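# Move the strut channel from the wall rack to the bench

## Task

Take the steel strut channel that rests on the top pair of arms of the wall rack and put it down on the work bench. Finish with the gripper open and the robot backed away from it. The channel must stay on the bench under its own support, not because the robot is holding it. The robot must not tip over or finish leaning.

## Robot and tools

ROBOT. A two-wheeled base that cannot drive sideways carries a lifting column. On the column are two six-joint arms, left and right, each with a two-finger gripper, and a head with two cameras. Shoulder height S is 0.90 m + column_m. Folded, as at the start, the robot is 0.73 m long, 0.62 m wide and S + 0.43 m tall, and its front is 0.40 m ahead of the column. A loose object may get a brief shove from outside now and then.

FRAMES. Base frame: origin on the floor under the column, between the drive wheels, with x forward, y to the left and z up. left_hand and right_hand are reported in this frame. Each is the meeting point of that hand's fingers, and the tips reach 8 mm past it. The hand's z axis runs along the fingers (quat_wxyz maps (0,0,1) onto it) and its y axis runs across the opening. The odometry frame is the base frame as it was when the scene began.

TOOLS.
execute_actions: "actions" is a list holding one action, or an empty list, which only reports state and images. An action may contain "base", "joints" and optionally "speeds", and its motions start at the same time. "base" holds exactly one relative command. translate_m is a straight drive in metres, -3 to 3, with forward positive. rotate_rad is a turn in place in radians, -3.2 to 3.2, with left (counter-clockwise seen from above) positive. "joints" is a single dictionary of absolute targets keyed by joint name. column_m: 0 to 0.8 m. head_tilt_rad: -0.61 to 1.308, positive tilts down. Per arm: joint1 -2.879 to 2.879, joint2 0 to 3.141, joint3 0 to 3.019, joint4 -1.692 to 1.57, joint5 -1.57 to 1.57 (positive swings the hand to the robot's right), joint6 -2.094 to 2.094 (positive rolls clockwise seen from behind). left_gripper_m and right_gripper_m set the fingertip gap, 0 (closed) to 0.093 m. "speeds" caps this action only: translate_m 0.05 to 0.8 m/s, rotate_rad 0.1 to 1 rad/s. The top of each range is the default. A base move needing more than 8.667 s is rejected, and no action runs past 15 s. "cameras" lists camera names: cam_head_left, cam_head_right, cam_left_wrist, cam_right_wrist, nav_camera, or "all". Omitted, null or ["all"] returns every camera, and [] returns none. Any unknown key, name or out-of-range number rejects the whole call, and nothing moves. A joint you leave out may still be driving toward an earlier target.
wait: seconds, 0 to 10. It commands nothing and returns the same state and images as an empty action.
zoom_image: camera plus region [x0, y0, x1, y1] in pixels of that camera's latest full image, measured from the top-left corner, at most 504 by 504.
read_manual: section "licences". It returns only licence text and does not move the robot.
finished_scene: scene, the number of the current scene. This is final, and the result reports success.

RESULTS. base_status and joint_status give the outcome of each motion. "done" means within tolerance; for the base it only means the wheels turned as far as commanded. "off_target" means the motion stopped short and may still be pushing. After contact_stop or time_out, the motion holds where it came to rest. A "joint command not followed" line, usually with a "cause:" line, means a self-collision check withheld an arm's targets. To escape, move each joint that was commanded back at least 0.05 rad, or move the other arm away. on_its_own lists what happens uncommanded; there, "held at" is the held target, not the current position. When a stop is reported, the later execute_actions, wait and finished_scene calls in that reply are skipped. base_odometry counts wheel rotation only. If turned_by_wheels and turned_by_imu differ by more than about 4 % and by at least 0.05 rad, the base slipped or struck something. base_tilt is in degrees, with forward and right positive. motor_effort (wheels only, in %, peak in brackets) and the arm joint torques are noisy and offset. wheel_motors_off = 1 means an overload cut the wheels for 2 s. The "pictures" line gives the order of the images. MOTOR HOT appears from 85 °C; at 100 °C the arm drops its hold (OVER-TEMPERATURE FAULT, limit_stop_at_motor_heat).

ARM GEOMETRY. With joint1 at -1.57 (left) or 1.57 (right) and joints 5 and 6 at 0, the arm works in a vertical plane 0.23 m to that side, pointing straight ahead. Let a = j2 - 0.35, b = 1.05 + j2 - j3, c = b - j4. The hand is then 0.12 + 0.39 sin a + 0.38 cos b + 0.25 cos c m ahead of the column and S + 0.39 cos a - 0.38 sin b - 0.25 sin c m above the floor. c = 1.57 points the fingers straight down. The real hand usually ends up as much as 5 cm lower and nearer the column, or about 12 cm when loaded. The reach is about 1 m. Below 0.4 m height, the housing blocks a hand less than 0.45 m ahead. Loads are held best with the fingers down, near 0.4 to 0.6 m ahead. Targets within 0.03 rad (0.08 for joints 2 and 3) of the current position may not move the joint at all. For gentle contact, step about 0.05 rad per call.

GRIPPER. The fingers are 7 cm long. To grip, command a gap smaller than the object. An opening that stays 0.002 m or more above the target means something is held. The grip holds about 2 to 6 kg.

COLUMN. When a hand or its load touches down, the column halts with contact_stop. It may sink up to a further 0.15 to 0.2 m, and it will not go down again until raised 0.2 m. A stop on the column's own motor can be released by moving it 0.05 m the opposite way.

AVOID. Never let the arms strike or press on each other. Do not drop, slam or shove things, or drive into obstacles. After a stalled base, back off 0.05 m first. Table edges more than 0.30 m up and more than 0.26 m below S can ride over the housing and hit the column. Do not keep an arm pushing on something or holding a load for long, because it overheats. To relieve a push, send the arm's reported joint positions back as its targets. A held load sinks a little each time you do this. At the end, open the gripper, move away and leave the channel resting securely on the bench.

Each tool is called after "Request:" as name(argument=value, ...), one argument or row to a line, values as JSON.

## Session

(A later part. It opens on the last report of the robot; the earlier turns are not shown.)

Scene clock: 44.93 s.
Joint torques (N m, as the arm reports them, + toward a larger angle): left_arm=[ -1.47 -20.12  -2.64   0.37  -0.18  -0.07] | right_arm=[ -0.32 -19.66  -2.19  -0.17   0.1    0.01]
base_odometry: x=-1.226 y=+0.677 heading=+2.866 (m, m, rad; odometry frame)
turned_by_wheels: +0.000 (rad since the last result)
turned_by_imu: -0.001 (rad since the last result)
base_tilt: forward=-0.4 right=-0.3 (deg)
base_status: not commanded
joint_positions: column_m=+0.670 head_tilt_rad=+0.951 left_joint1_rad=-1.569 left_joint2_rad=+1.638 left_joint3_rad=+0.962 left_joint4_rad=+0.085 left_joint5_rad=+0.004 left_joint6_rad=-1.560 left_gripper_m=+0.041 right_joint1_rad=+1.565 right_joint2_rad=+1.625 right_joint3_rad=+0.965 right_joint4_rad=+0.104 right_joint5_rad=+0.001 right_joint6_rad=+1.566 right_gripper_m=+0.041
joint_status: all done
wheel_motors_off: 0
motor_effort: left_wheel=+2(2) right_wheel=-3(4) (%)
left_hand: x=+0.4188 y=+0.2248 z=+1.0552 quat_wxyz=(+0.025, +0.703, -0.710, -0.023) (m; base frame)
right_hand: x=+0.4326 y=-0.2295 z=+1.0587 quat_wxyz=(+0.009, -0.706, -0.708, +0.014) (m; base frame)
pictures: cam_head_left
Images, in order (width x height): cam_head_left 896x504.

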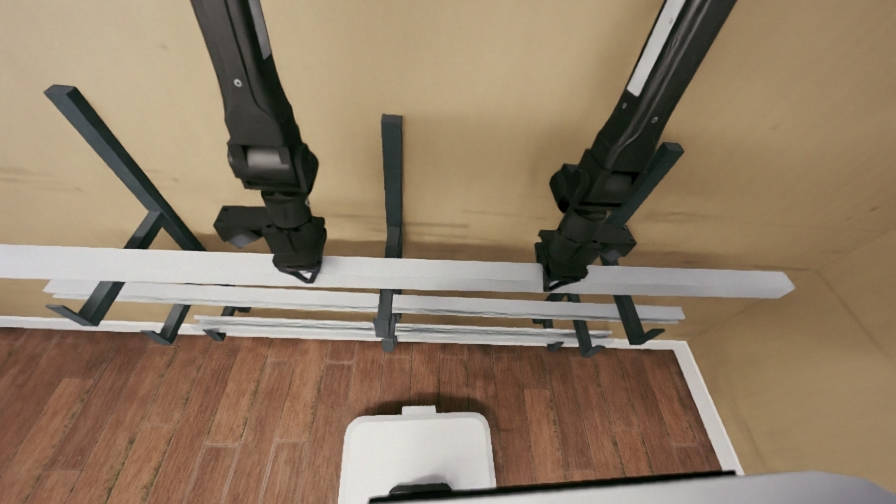

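Request:
execute_actions(
  actions=[
    {"base": {"translate_m": -0.6}, "speeds": {"translate_m": 0.6}, "joints": {"head_tilt_rad": 0.6}},
  ],
  cameras=["cam_head_left"],
)

Request:
execute_actions(
  actions=[
    {"base": {"rotate_rad": 2.815}, "speeds": {"rotate_rad": 0.8}},
  ],
  cameras=["cam_head_left", "cam_head_right", "nav_camera"],
)

Scene clock: 56.97 s.
Joint torques (N m, as the arm reports them, + toward a larger angle): left_arm=[ -1.38 -20.29  -2.2    0.18  -0.17  -0.07] | right_arm=[ -0.25 -19.4   -2.16  -0.05   0.11   0.  ]
base_odometry: x=-0.648 y=+0.514 heading=+2.866 (m, m, rad; odometry frame)
turned_by_wheels: +0.001 (rad since the last result)
turned_by_imu: +0.001 (rad since the last result)
base_tilt: forward=-0.4 right=-0.3 (deg)
base_status: done
joint_positions: column_m=+0.670 head_tilt_rad=+0.617 left_joint1_rad=-1.569 left_joint2_rad=+1.640 left_joint3_rad=+0.957 left_joint4_rad=+0.089 left_joint5_rad=+0.004 left_joint6_rad=-1.560 left_gripper_m=+0.041 right_joint1_rad=+1.565 right_joint2_rad=+1.626 right_joint3_rad=+0.963 right_joint4_rad=+0.102 right_joint5_rad=+0.002 right_joint6_rad=+1.566 right_gripper_m=+0.041
joint_status: all done
wheel_motors_off: 0
motor_effort: left_wheel=+1(62) right_wheel=-2(67) (%)
left_hand: x=+0.4160 y=+0.2248 z=+1.0549 quat_wxyz=(+0.026, +0.703, -0.710, -0.024) (m; base frame)
right_hand: x=+0.4303 y=-0.2295 z=+1.0585 quat_wxyz=(+0.011, -0.706, -0.708, +0.016) (m; base frame)
pictures: cam_head_left
Images, in order (width x height): cam_head_left 896x504.

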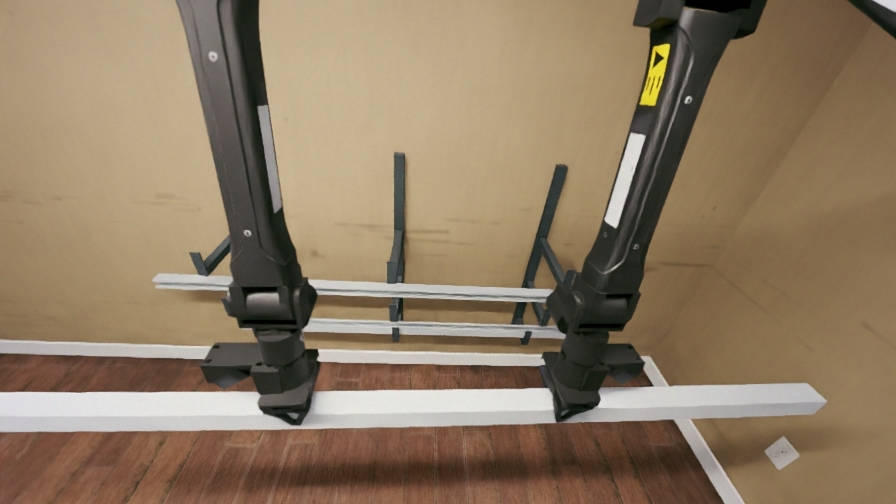

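Scene clock: 61.73 s.
Joint torques (N m, as the arm reports them, + toward a larger angle): left_arm=[ -1.72 -20.2   -2.61   0.19  -0.07  -0.03] | right_arm=[ -0.8  -19.64  -2.77  -0.02   0.14   0.06]
base_odometry: x=-0.648 y=+0.514 heading=-0.603 (m, m, rad; odometry frame)
turned_by_wheels: +2.814 (rad since the last result)
turned_by_imu: +2.787 (rad since the last result)
base_tilt: forward=-0.5 right=-0.3 (deg)
base_status: done
joint_positions: column_m=+0.670 head_tilt_rad=+0.617 left_joint1_rad=-1.566 left_joint2_rad=+1.640 left_joint3_rad=+0.961 left_joint4_rad=+0.089 left_joint5_rad=+0.001 left_joint6_rad=-1.566 left_gripper_m=+0.042 right_joint1_rad=+1.569 right_joint2_rad=+1.626 right_joint3_rad=+0.974 right_joint4_rad=+0.102 right_joint5_rad=+0.001 right_joint6_rad=+1.562 right_gripper_m=+0.041
joint_status: not commanded
wheel_motors_off: 0
motor_effort: left_wheel=-3(50) right_wheel=+3(75) (%)
left_hand: x=+0.4186 y=+0.2275 z=+1.0546 quat_wxyz=(+0.022, +0.706, -0.707, -0.024) (m; base frame)
right_hand: x=+0.4373 y=-0.2271 z=+1.0578 quat_wxyz=(+0.008, -0.704, -0.710, +0.010) (m; base frame)
pictures: cam_head_left, cam_head_right, nav_camera
Images, in order (width x height): cam_head_left 896x504, cam_head_right 896x504, nav_camera 896x504.

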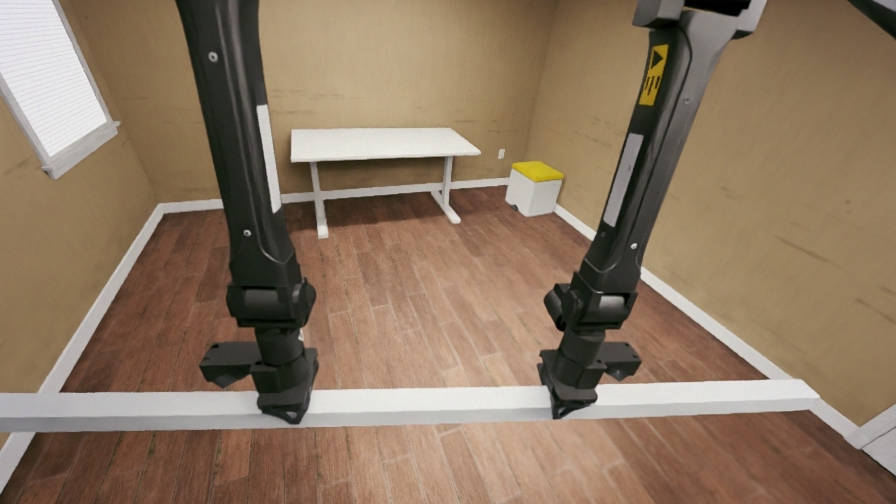

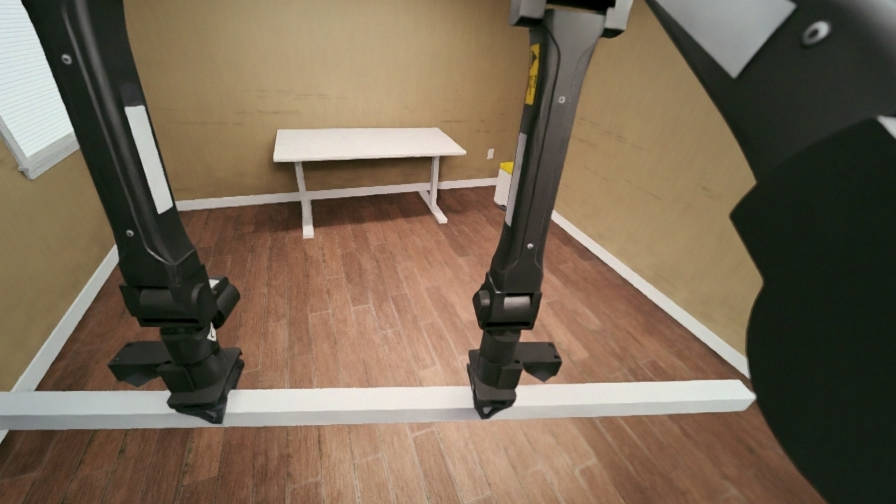

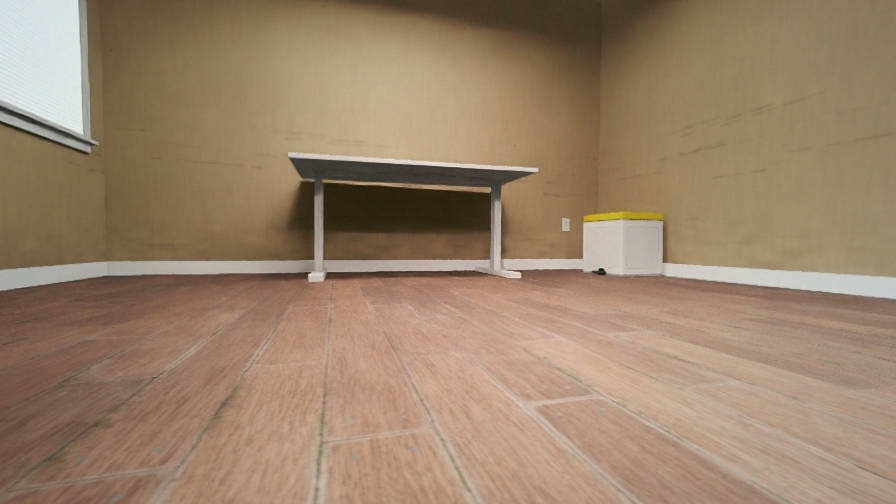

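Request:
execute_actions(
  actions=[
    {"base": {"translate_m": 2.2}, "speeds": {"translate_m": 0.7}, "joints": {"column_m": 0.47, "head_tilt_rad": 0.9}},
  ],
  cameras=["cam_head_left"],
)

Request:
execute_actions(
  actions=[
    {"base": {"rotate_rad": 0.295}, "speeds": {"rotate_rad": 0.8}},
  ],
)

Scene clock: 72.10 s.
Joint torques (N m, as the arm reports them, + toward a larger angle): left_arm=[ -1.59 -20.42  -2.76   0.19  -0.06  -0.01] | right_arm=[ -0.5  -20.08  -2.85  -0.12   0.1    0.03]
base_odometry: x=+1.165 y=-0.733 heading=-0.602 (m, m, rad; odometry frame)
turned_by_wheels: +0.001 (rad since the last result)
turned_by_imu: -0.005 (rad since the last result)
base_tilt: forward=-0.5 right=-0.3 (deg)
base_status: done
joint_positions: column_m=+0.470 head_tilt_rad=+0.901 left_joint1_rad=-1.566 left_joint2_rad=+1.640 left_joint3_rad=+0.964 left_joint4_rad=+0.089 left_joint5_rad=+0.001 left_joint6_rad=-1.565 left_gripper_m=+0.042 right_joint1_rad=+1.569 right_joint2_rad=+1.626 right_joint3_rad=+0.975 right_joint4_rad=+0.104 right_joint5_rad=+0.001 right_joint6_rad=+1.563 right_gripper_m=+0.041
joint_status: all done
wheel_motors_off: 0
motor_effort: left_wheel=+1(51) right_wheel=-1(68) (%)
left_hand: x=+0.4203 y=+0.2275 z=+0.8543 quat_wxyz=(+0.021, +0.706, -0.708, -0.023) (m; base frame)
right_hand: x=+0.4383 y=-0.2271 z=+0.8580 quat_wxyz=(+0.007, -0.705, -0.709, +0.009) (m; base frame)
pictures: cam_head_left
Images, in order (width x height): cam_head_left 896x504.

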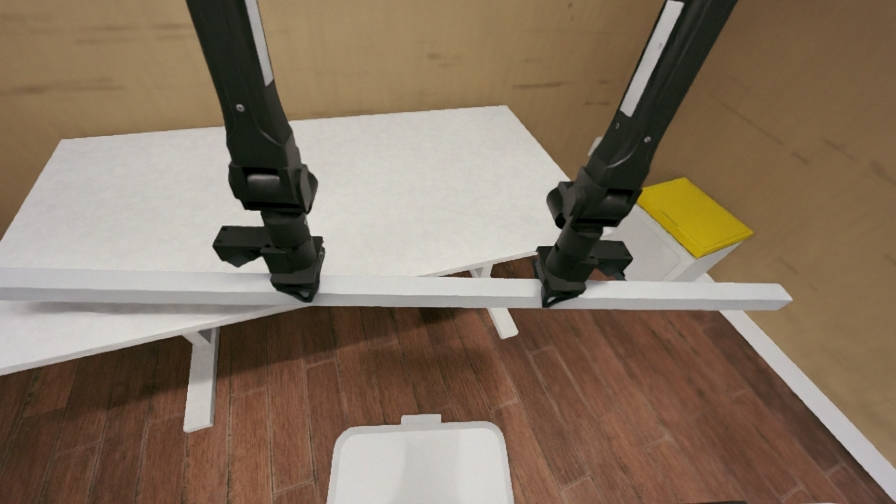

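Scene clock: 73.63 s.
Joint torques (N m, as the arm reports them, + toward a larger angle): left_arm=[ -1.79 -20.19  -2.31   0.12  -0.02  -0.03] | right_arm=[ -0.52 -19.88  -2.84  -0.2    0.12   0.07]
base_odometry: x=+1.165 y=-0.733 heading=-0.308 (m, m, rad; odometry frame)
turned_by_wheels: +0.294 (rad since the last result)
turned_by_imu: +0.287 (rad since the last result)
base_tilt: forward=-0.5 right=-0.3 (deg)
base_status: done
joint_positions: column_m=+0.470 head_tilt_rad=+0.901 left_joint1_rad=-1.565 left_joint2_rad=+1.640 left_joint3_rad=+0.958 left_joint4_rad=+0.089 left_joint5_rad=+0.000 left_joint6_rad=-1.565 left_gripper_m=+0.041 right_joint1_rad=+1.570 right_joint2_rad=+1.626 right_joint3_rad=+0.973 right_joint4_rad=+0.104 right_joint5_rad=+0.001 right_joint6_rad=+1.561 right_gripper_m=+0.041
joint_status: not commanded
wheel_motors_off: 0
motor_effort: left_wheel=-2(55) right_wheel=+2(64) (%)
left_hand: x=+0.4163 y=+0.2284 z=+0.8548 quat_wxyz=(+0.023, +0.706, -0.707, -0.027) (m; base frame)
right_hand: x=+0.4371 y=-0.2262 z=+0.8581 quat_wxyz=(+0.008, -0.704, -0.710, +0.009) (m; base frame)
pictures: cam_head_left, cam_head_right, cam_left_wrist, cam_right_wrist, nav_camera
Images, in order (width x height): cam_head_left 896x504, cam_head_right 896x504, cam_left_wrist 616x616, cam_right_wrist 616x616, nav_camera 896x504.

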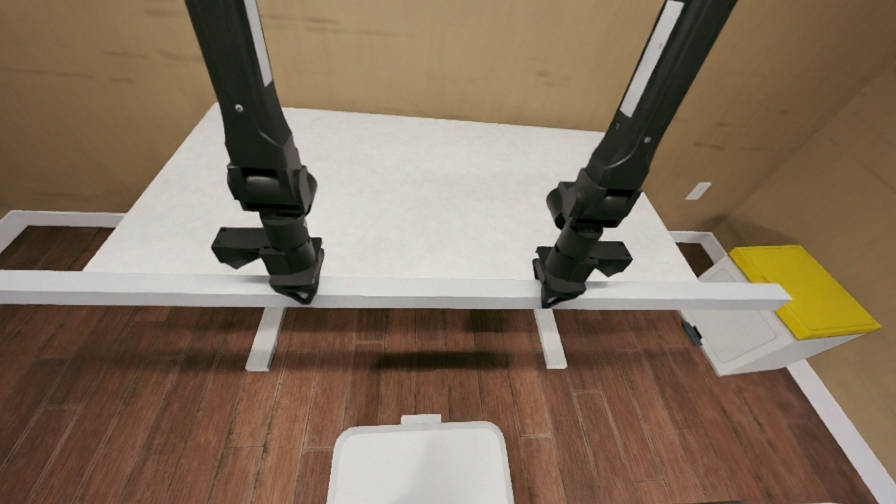

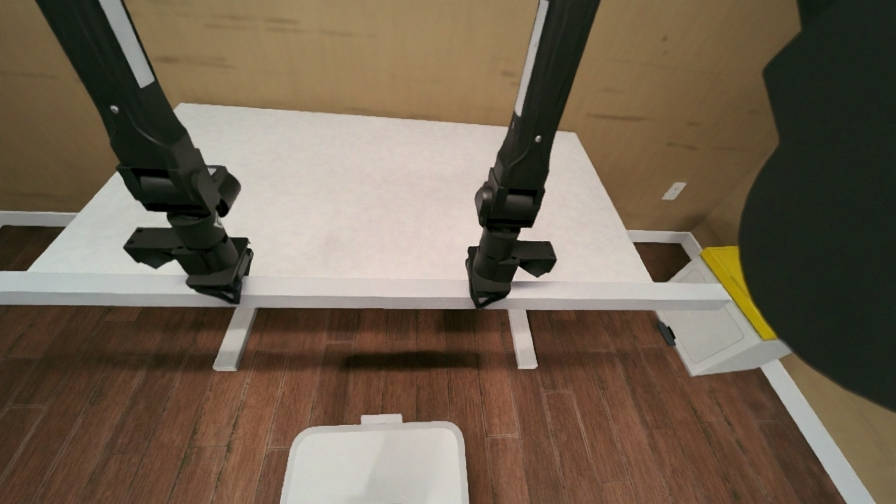

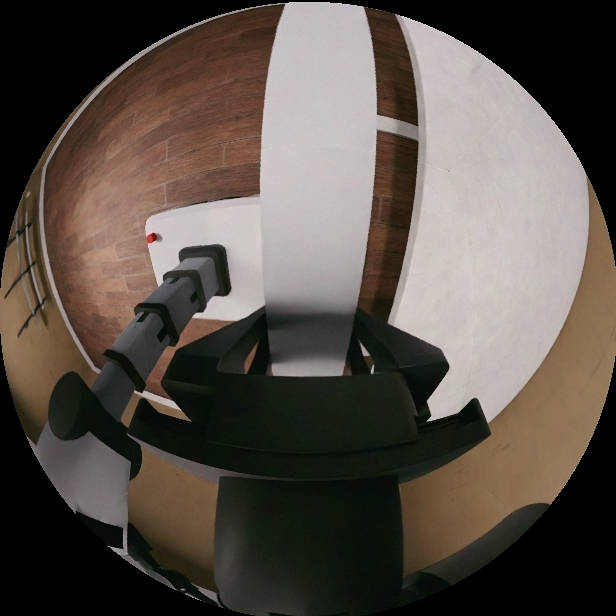

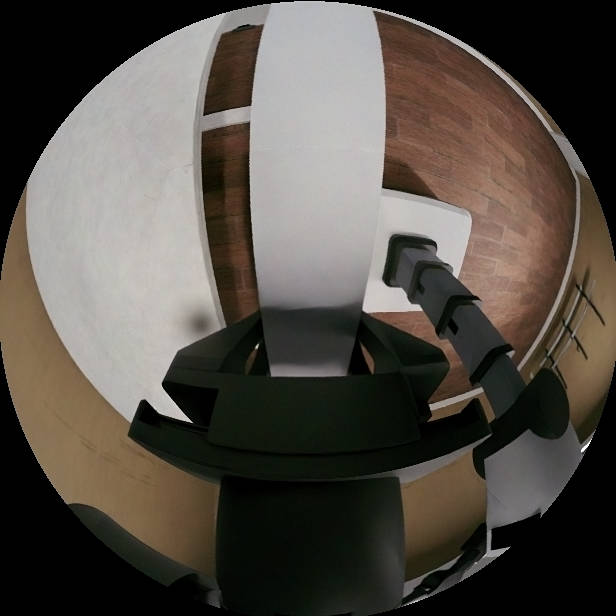

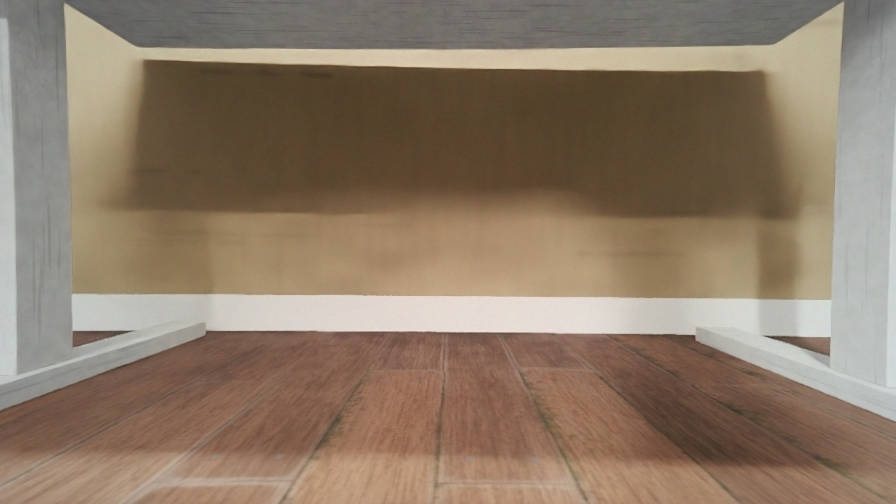

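Request:
execute_actions(
  actions=[
    {"base": {"translate_m": 0.35}, "speeds": {"translate_m": 0.5}, "joints": {"column_m": 0.375, "head_tilt_rad": 0.95}},
  ],
  cameras=["cam_head_left", "cam_left_wrist"],
)

Scene clock: 80.30 s.
Joint torques (N m, as the arm reports them, + toward a larger angle): left_arm=[ -1.84 -20.33  -2.85   0.23  -0.03  -0.05] | right_arm=[ -0.52 -19.87  -2.86  -0.28   0.08   0.03]
base_odometry: x=+1.498 y=-0.839 heading=-0.307 (m, m, rad; odometry frame)
turned_by_wheels: +0.001 (rad since the last result)
turned_by_imu: +0.000 (rad since the last result)
base_tilt: forward=-0.5 right=-0.3 (deg)
base_status: done
joint_positions: column_m=+0.375 head_tilt_rad=+0.951 left_joint1_rad=-1.565 left_joint2_rad=+1.640 left_joint3_rad=+0.964 left_joint4_rad=+0.089 left_joint5_rad=+0.000 left_joint6_rad=-1.563 left_gripper_m=+0.041 right_joint1_rad=+1.570 right_joint2_rad=+1.624 right_joint3_rad=+0.975 right_joint4_rad=+0.107 right_joint5_rad=+0.002 right_joint6_rad=+1.564 right_gripper_m=+0.041
joint_status: all done
wheel_motors_off: 0
motor_effort: left_wheel=+1(51) right_wheel=-1(60) (%)
left_hand: x=+0.4207 y=+0.2282 z=+0.7596 quat_wxyz=(+0.020, +0.705, -0.708, -0.024) (m; base frame)
right_hand: x=+0.4397 y=-0.2262 z=+0.7635 quat_wxyz=(+0.006, -0.705, -0.709, +0.007) (m; base frame)
pictures: cam_head_left, cam_left_wrist
Images, in order (width x height): cam_head_left 896x504, cam_left_wrist 616x616.

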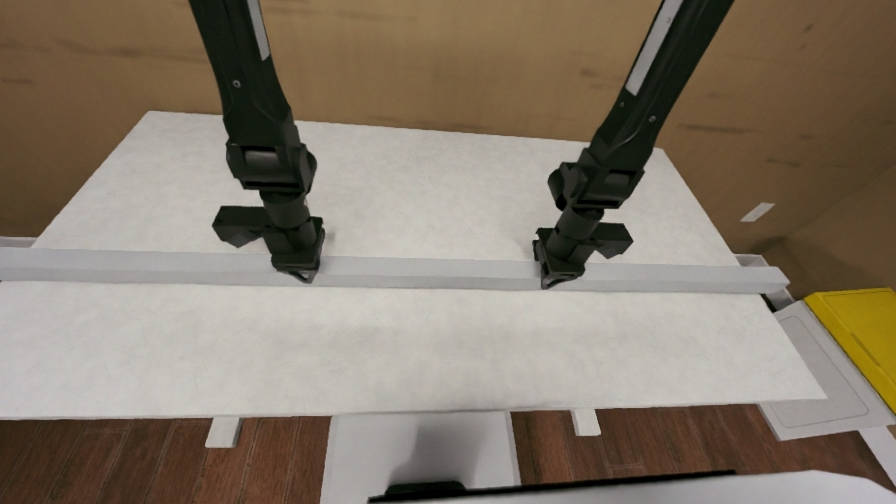

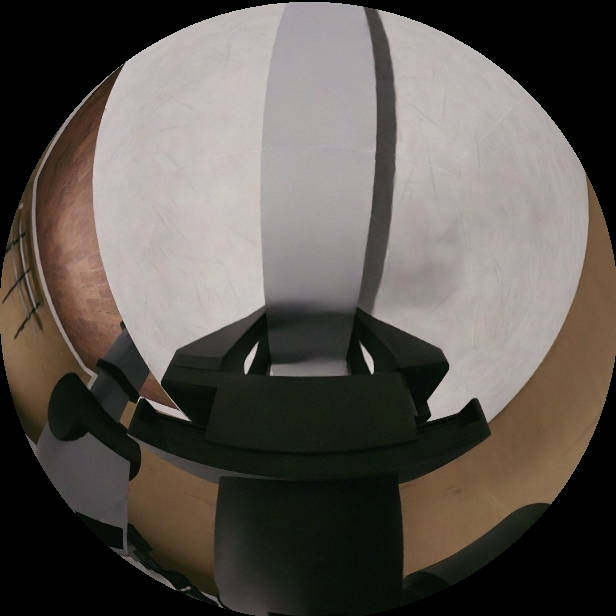

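Request:
execute_actions(
  actions=[
    {"joints": {"column_m": 0.345}},
  ],
  cameras=["cam_head_left"],
)

Scene clock: 83.37 s.
Joint torques (N m, as the arm reports them, + toward a larger angle): left_arm=[ -1.99 -17.06   0.29   0.22  -0.01  -0.06] | right_arm=[ -0.69 -18.09  -1.55  -0.25   0.11   0.02]
base_odometry: x=+1.498 y=-0.839 heading=-0.307 (m, m, rad; odometry frame)
turned_by_wheels: +0.000 (rad since the last result)
turned_by_imu: +0.000 (rad since the last result)
base_tilt: forward=-0.5 right=-0.3 (deg)
base_status: not commanded
joint_positions: column_m=+0.345 head_tilt_rad=+0.951 left_joint1_rad=-1.565 left_joint2_rad=+1.602 left_joint3_rad=+0.934 left_joint4_rad=+0.089 left_joint5_rad=+0.000 left_joint6_rad=-1.561 left_gripper_m=+0.041 right_joint1_rad=+1.570 right_joint2_rad=+1.604 right_joint3_rad=+0.959 right_joint4_rad=+0.107 right_joint5_rad=+0.001 right_joint6_rad=+1.564 right_gripper_m=+0.041
joint_status: all done
wheel_motors_off: 0
motor_effort: left_wheel=+5(5) right_wheel=-2(3) (%)
left_hand: x=+0.4210 y=+0.2281 z=+0.7428 quat_wxyz=(+0.018, +0.705, -0.709, -0.021) (m; base frame)
right_hand: x=+0.4399 y=-0.2261 z=+0.7407 quat_wxyz=(+0.005, -0.705, -0.709, +0.006) (m; base frame)
pictures: cam_head_left
Images, in order (width x height): cam_head_left 896x504.

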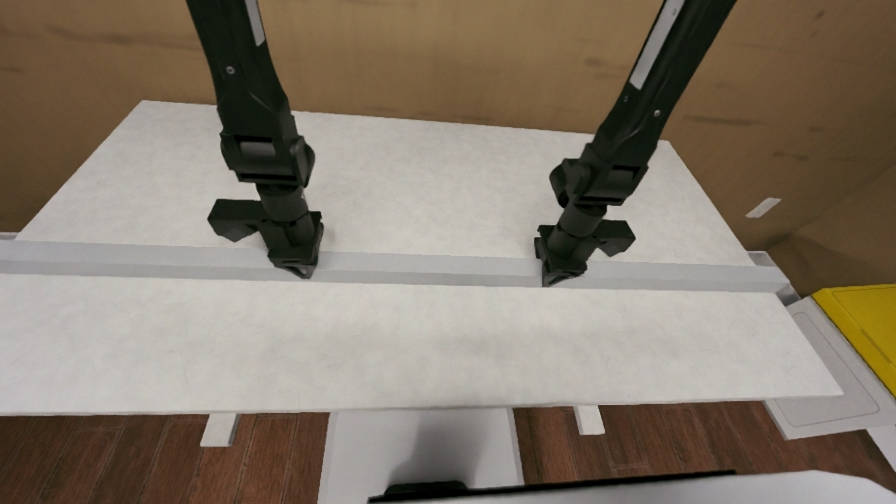

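Both sides are in contact. Release, raise, back off.

Request:
execute_actions(
  actions=[
    {"joints": {"left_gripper_m": 0.093, "right_gripper_m": 0.093}},
  ],
  cameras=["cam_left_wrist", "cam_right_wrist"],
)

Request:
execute_actions(
  actions=[
    {"joints": {"column_m": 0.41}},
  ],
  cameras=["cam_left_wrist", "cam_right_wrist"],
)

Scene clock: 85.97 s.
Joint torques (N m, as the arm reports them, + toward a larger angle): left_arm=[ -1.73 -14.26   0.07   0.32  -0.02  -0.05] | right_arm=[ -0.59 -15.02  -0.7    0.03   0.14   0.02]
base_odometry: x=+1.498 y=-0.839 heading=-0.307 (m, m, rad; odometry frame)
turned_by_wheels: +0.000 (rad since the last result)
turned_by_imu: +0.000 (rad since the last result)
base_tilt: forward=-0.5 right=-0.3 (deg)
base_status: not commanded
joint_positions: column_m=+0.345 head_tilt_rad=+0.951 left_joint1_rad=-1.565 left_joint2_rad=+1.565 left_joint3_rad=+0.942 left_joint4_rad=+0.089 left_joint5_rad=+0.000 left_joint6_rad=-1.562 left_gripper_m=+0.093 right_joint1_rad=+1.570 right_joint2_rad=+1.565 right_joint3_rad=+0.952 right_joint4_rad=+0.101 right_joint5_rad=+0.001 right_joint6_rad=+1.564 right_gripper_m=+0.093
joint_status: all done
wheel_motors_off: 0
motor_effort: left_wheel=+5(5) right_wheel=-3(1) (%)
left_hand: x=+0.4450 y=+0.2281 z=+0.7540 quat_wxyz=(+0.002, +0.705, -0.709, -0.005) (m; base frame)
right_hand: x=+0.4536 y=-0.2260 z=+0.7535 quat_wxyz=(-0.004, -0.705, -0.709, -0.004) (m; base frame)
pictures: cam_left_wrist, cam_right_wrist
Images, in order (width x height): cam_left_wrist 616x616, cam_right_wrist 616x616.

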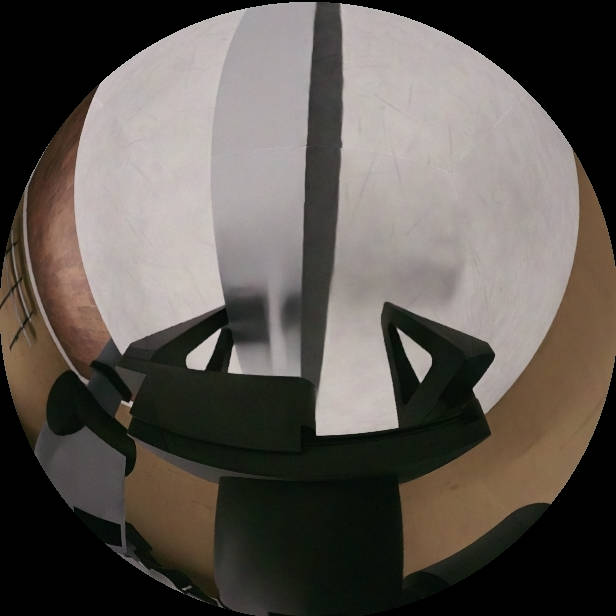

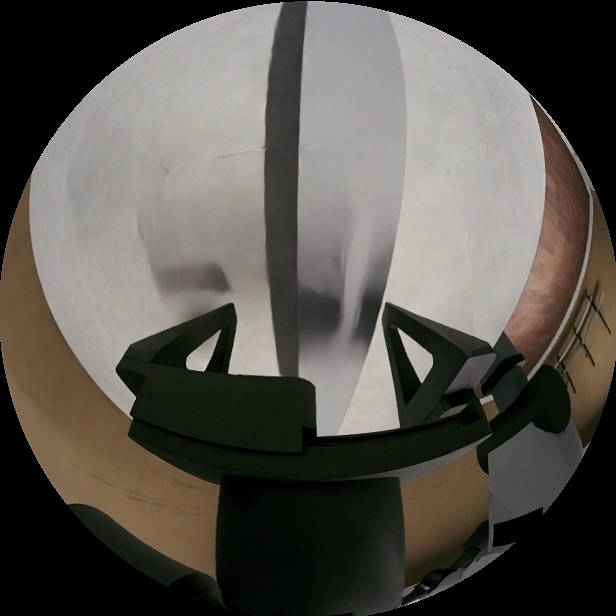

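Scene clock: 87.40 s.
Joint torques (N m, as the arm reports them, + toward a larger angle): left_arm=[ -2.1  -14.38   0.03   0.27  -0.02  -0.05] | right_arm=[ -0.53 -14.28  -0.7    0.03   0.15   0.02]
base_odometry: x=+1.498 y=-0.839 heading=-0.307 (m, m, rad; odometry frame)
turned_by_wheels: +0.000 (rad since the last result)
turned_by_imu: +0.000 (rad since the last result)
base_tilt: forward=-0.5 right=-0.3 (deg)
base_status: not commanded
joint_positions: column_m=+0.410 head_tilt_rad=+0.951 left_joint1_rad=-1.565 left_joint2_rad=+1.565 left_joint3_rad=+0.942 left_joint4_rad=+0.089 left_joint5_rad=+0.000 left_joint6_rad=-1.562 left_gripper_m=+0.093 right_joint1_rad=+1.570 right_joint2_rad=+1.565 right_joint3_rad=+0.952 right_joint4_rad=+0.101 right_joint5_rad=+0.001 right_joint6_rad=+1.564 right_gripper_m=+0.093
joint_status: all done
wheel_motors_off: 0
motor_effort: left_wheel=+4(5) right_wheel=-3(3) (%)
left_hand: x=+0.4450 y=+0.2281 z=+0.8189 quat_wxyz=(+0.002, +0.705, -0.709, -0.005) (m; base frame)
right_hand: x=+0.4536 y=-0.2260 z=+0.8183 quat_wxyz=(-0.004, -0.705, -0.709, -0.004) (m; base frame)
pictures: cam_left_wrist, cam_right_wrist
Images, in order (width x height): cam_left_wrist 616x616, cam_right_wrist 616x616.

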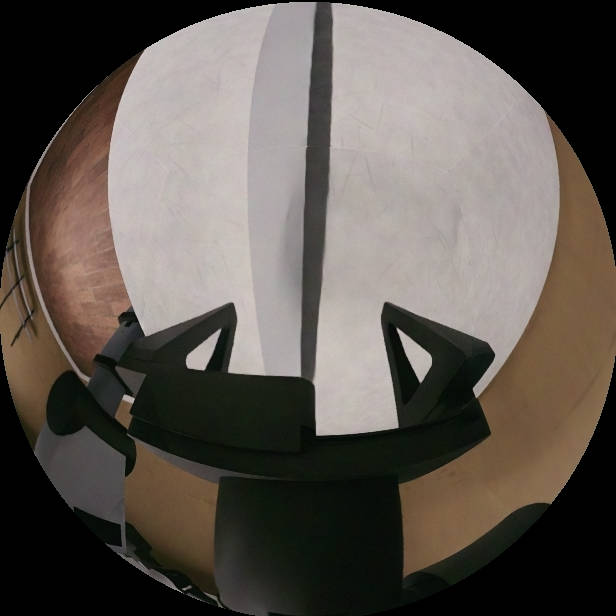

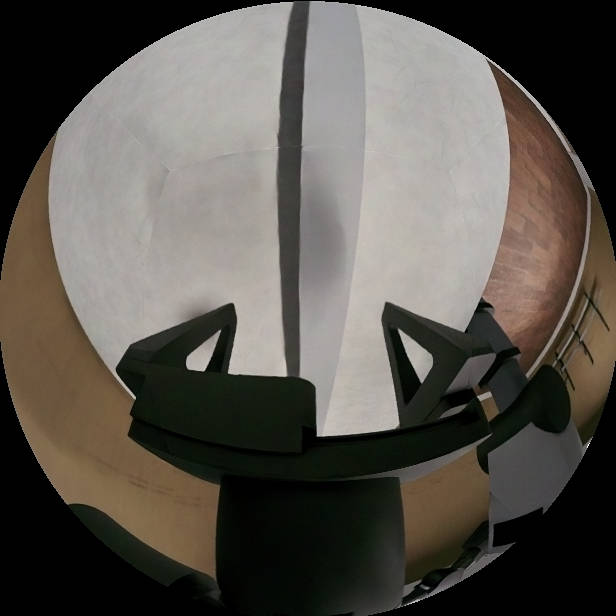

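Request:
execute_actions(
  actions=[
    {"base": {"translate_m": -0.9}, "joints": {"head_tilt_rad": 0.6}},
  ],
  cameras=["cam_head_left", "cam_head_right"],
)

Scene clock: 91.83 s.
Joint torques (N m, as the arm reports them, + toward a larger angle): left_arm=[ -1.83 -14.16  -0.15   0.33  -0.01  -0.05] | right_arm=[ -0.54 -14.67  -0.23   0.07   0.14   0.02]
base_odometry: x=+0.641 y=-0.567 heading=-0.307 (m, m, rad; odometry frame)
turned_by_wheels: +0.001 (rad since the last result)
turned_by_imu: +0.002 (rad since the last result)
base_tilt: forward=-0.5 right=-0.3 (deg)
base_status: done
joint_positions: column_m=+0.410 head_tilt_rad=+0.617 left_joint1_rad=-1.565 left_joint2_rad=+1.564 left_joint3_rad=+0.944 left_joint4_rad=+0.089 left_joint5_rad=+0.000 left_joint6_rad=-1.563 left_gripper_m=+0.093 right_joint1_rad=+1.570 right_joint2_rad=+1.565 right_joint3_rad=+0.945 right_joint4_rad=+0.099 right_joint5_rad=+0.001 right_joint6_rad=+1.564 right_gripper_m=+0.093
joint_status: all done
wheel_motors_off: 0
motor_effort: left_wheel=+1(57) right_wheel=-1(59) (%)
left_hand: x=+0.4464 y=+0.2279 z=+0.8191 quat_wxyz=(+0.001, +0.705, -0.709, -0.004) (m; base frame)
right_hand: x=+0.4489 y=-0.2260 z=+0.8188 quat_wxyz=(-0.001, -0.705, -0.709, -0.001) (m; base frame)
pictures: cam_head_left, cam_head_right
Images, in order (width x height): cam_head_left 896x504, cam_head_right 896x504.

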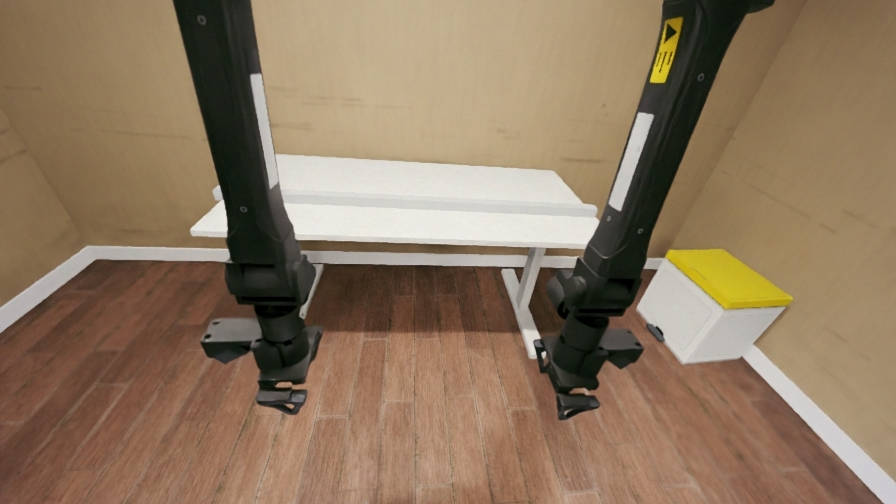

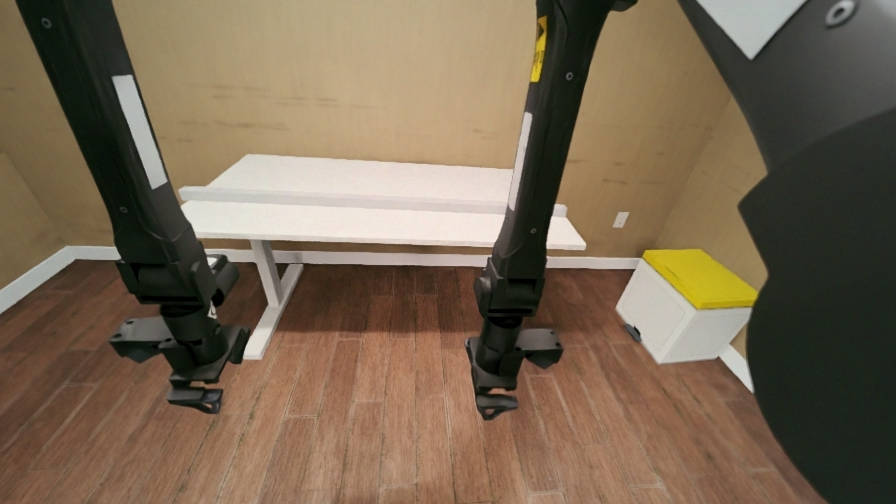

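Request:
finished_scene(
  scene=2,
)

The scene is finished: the task was done.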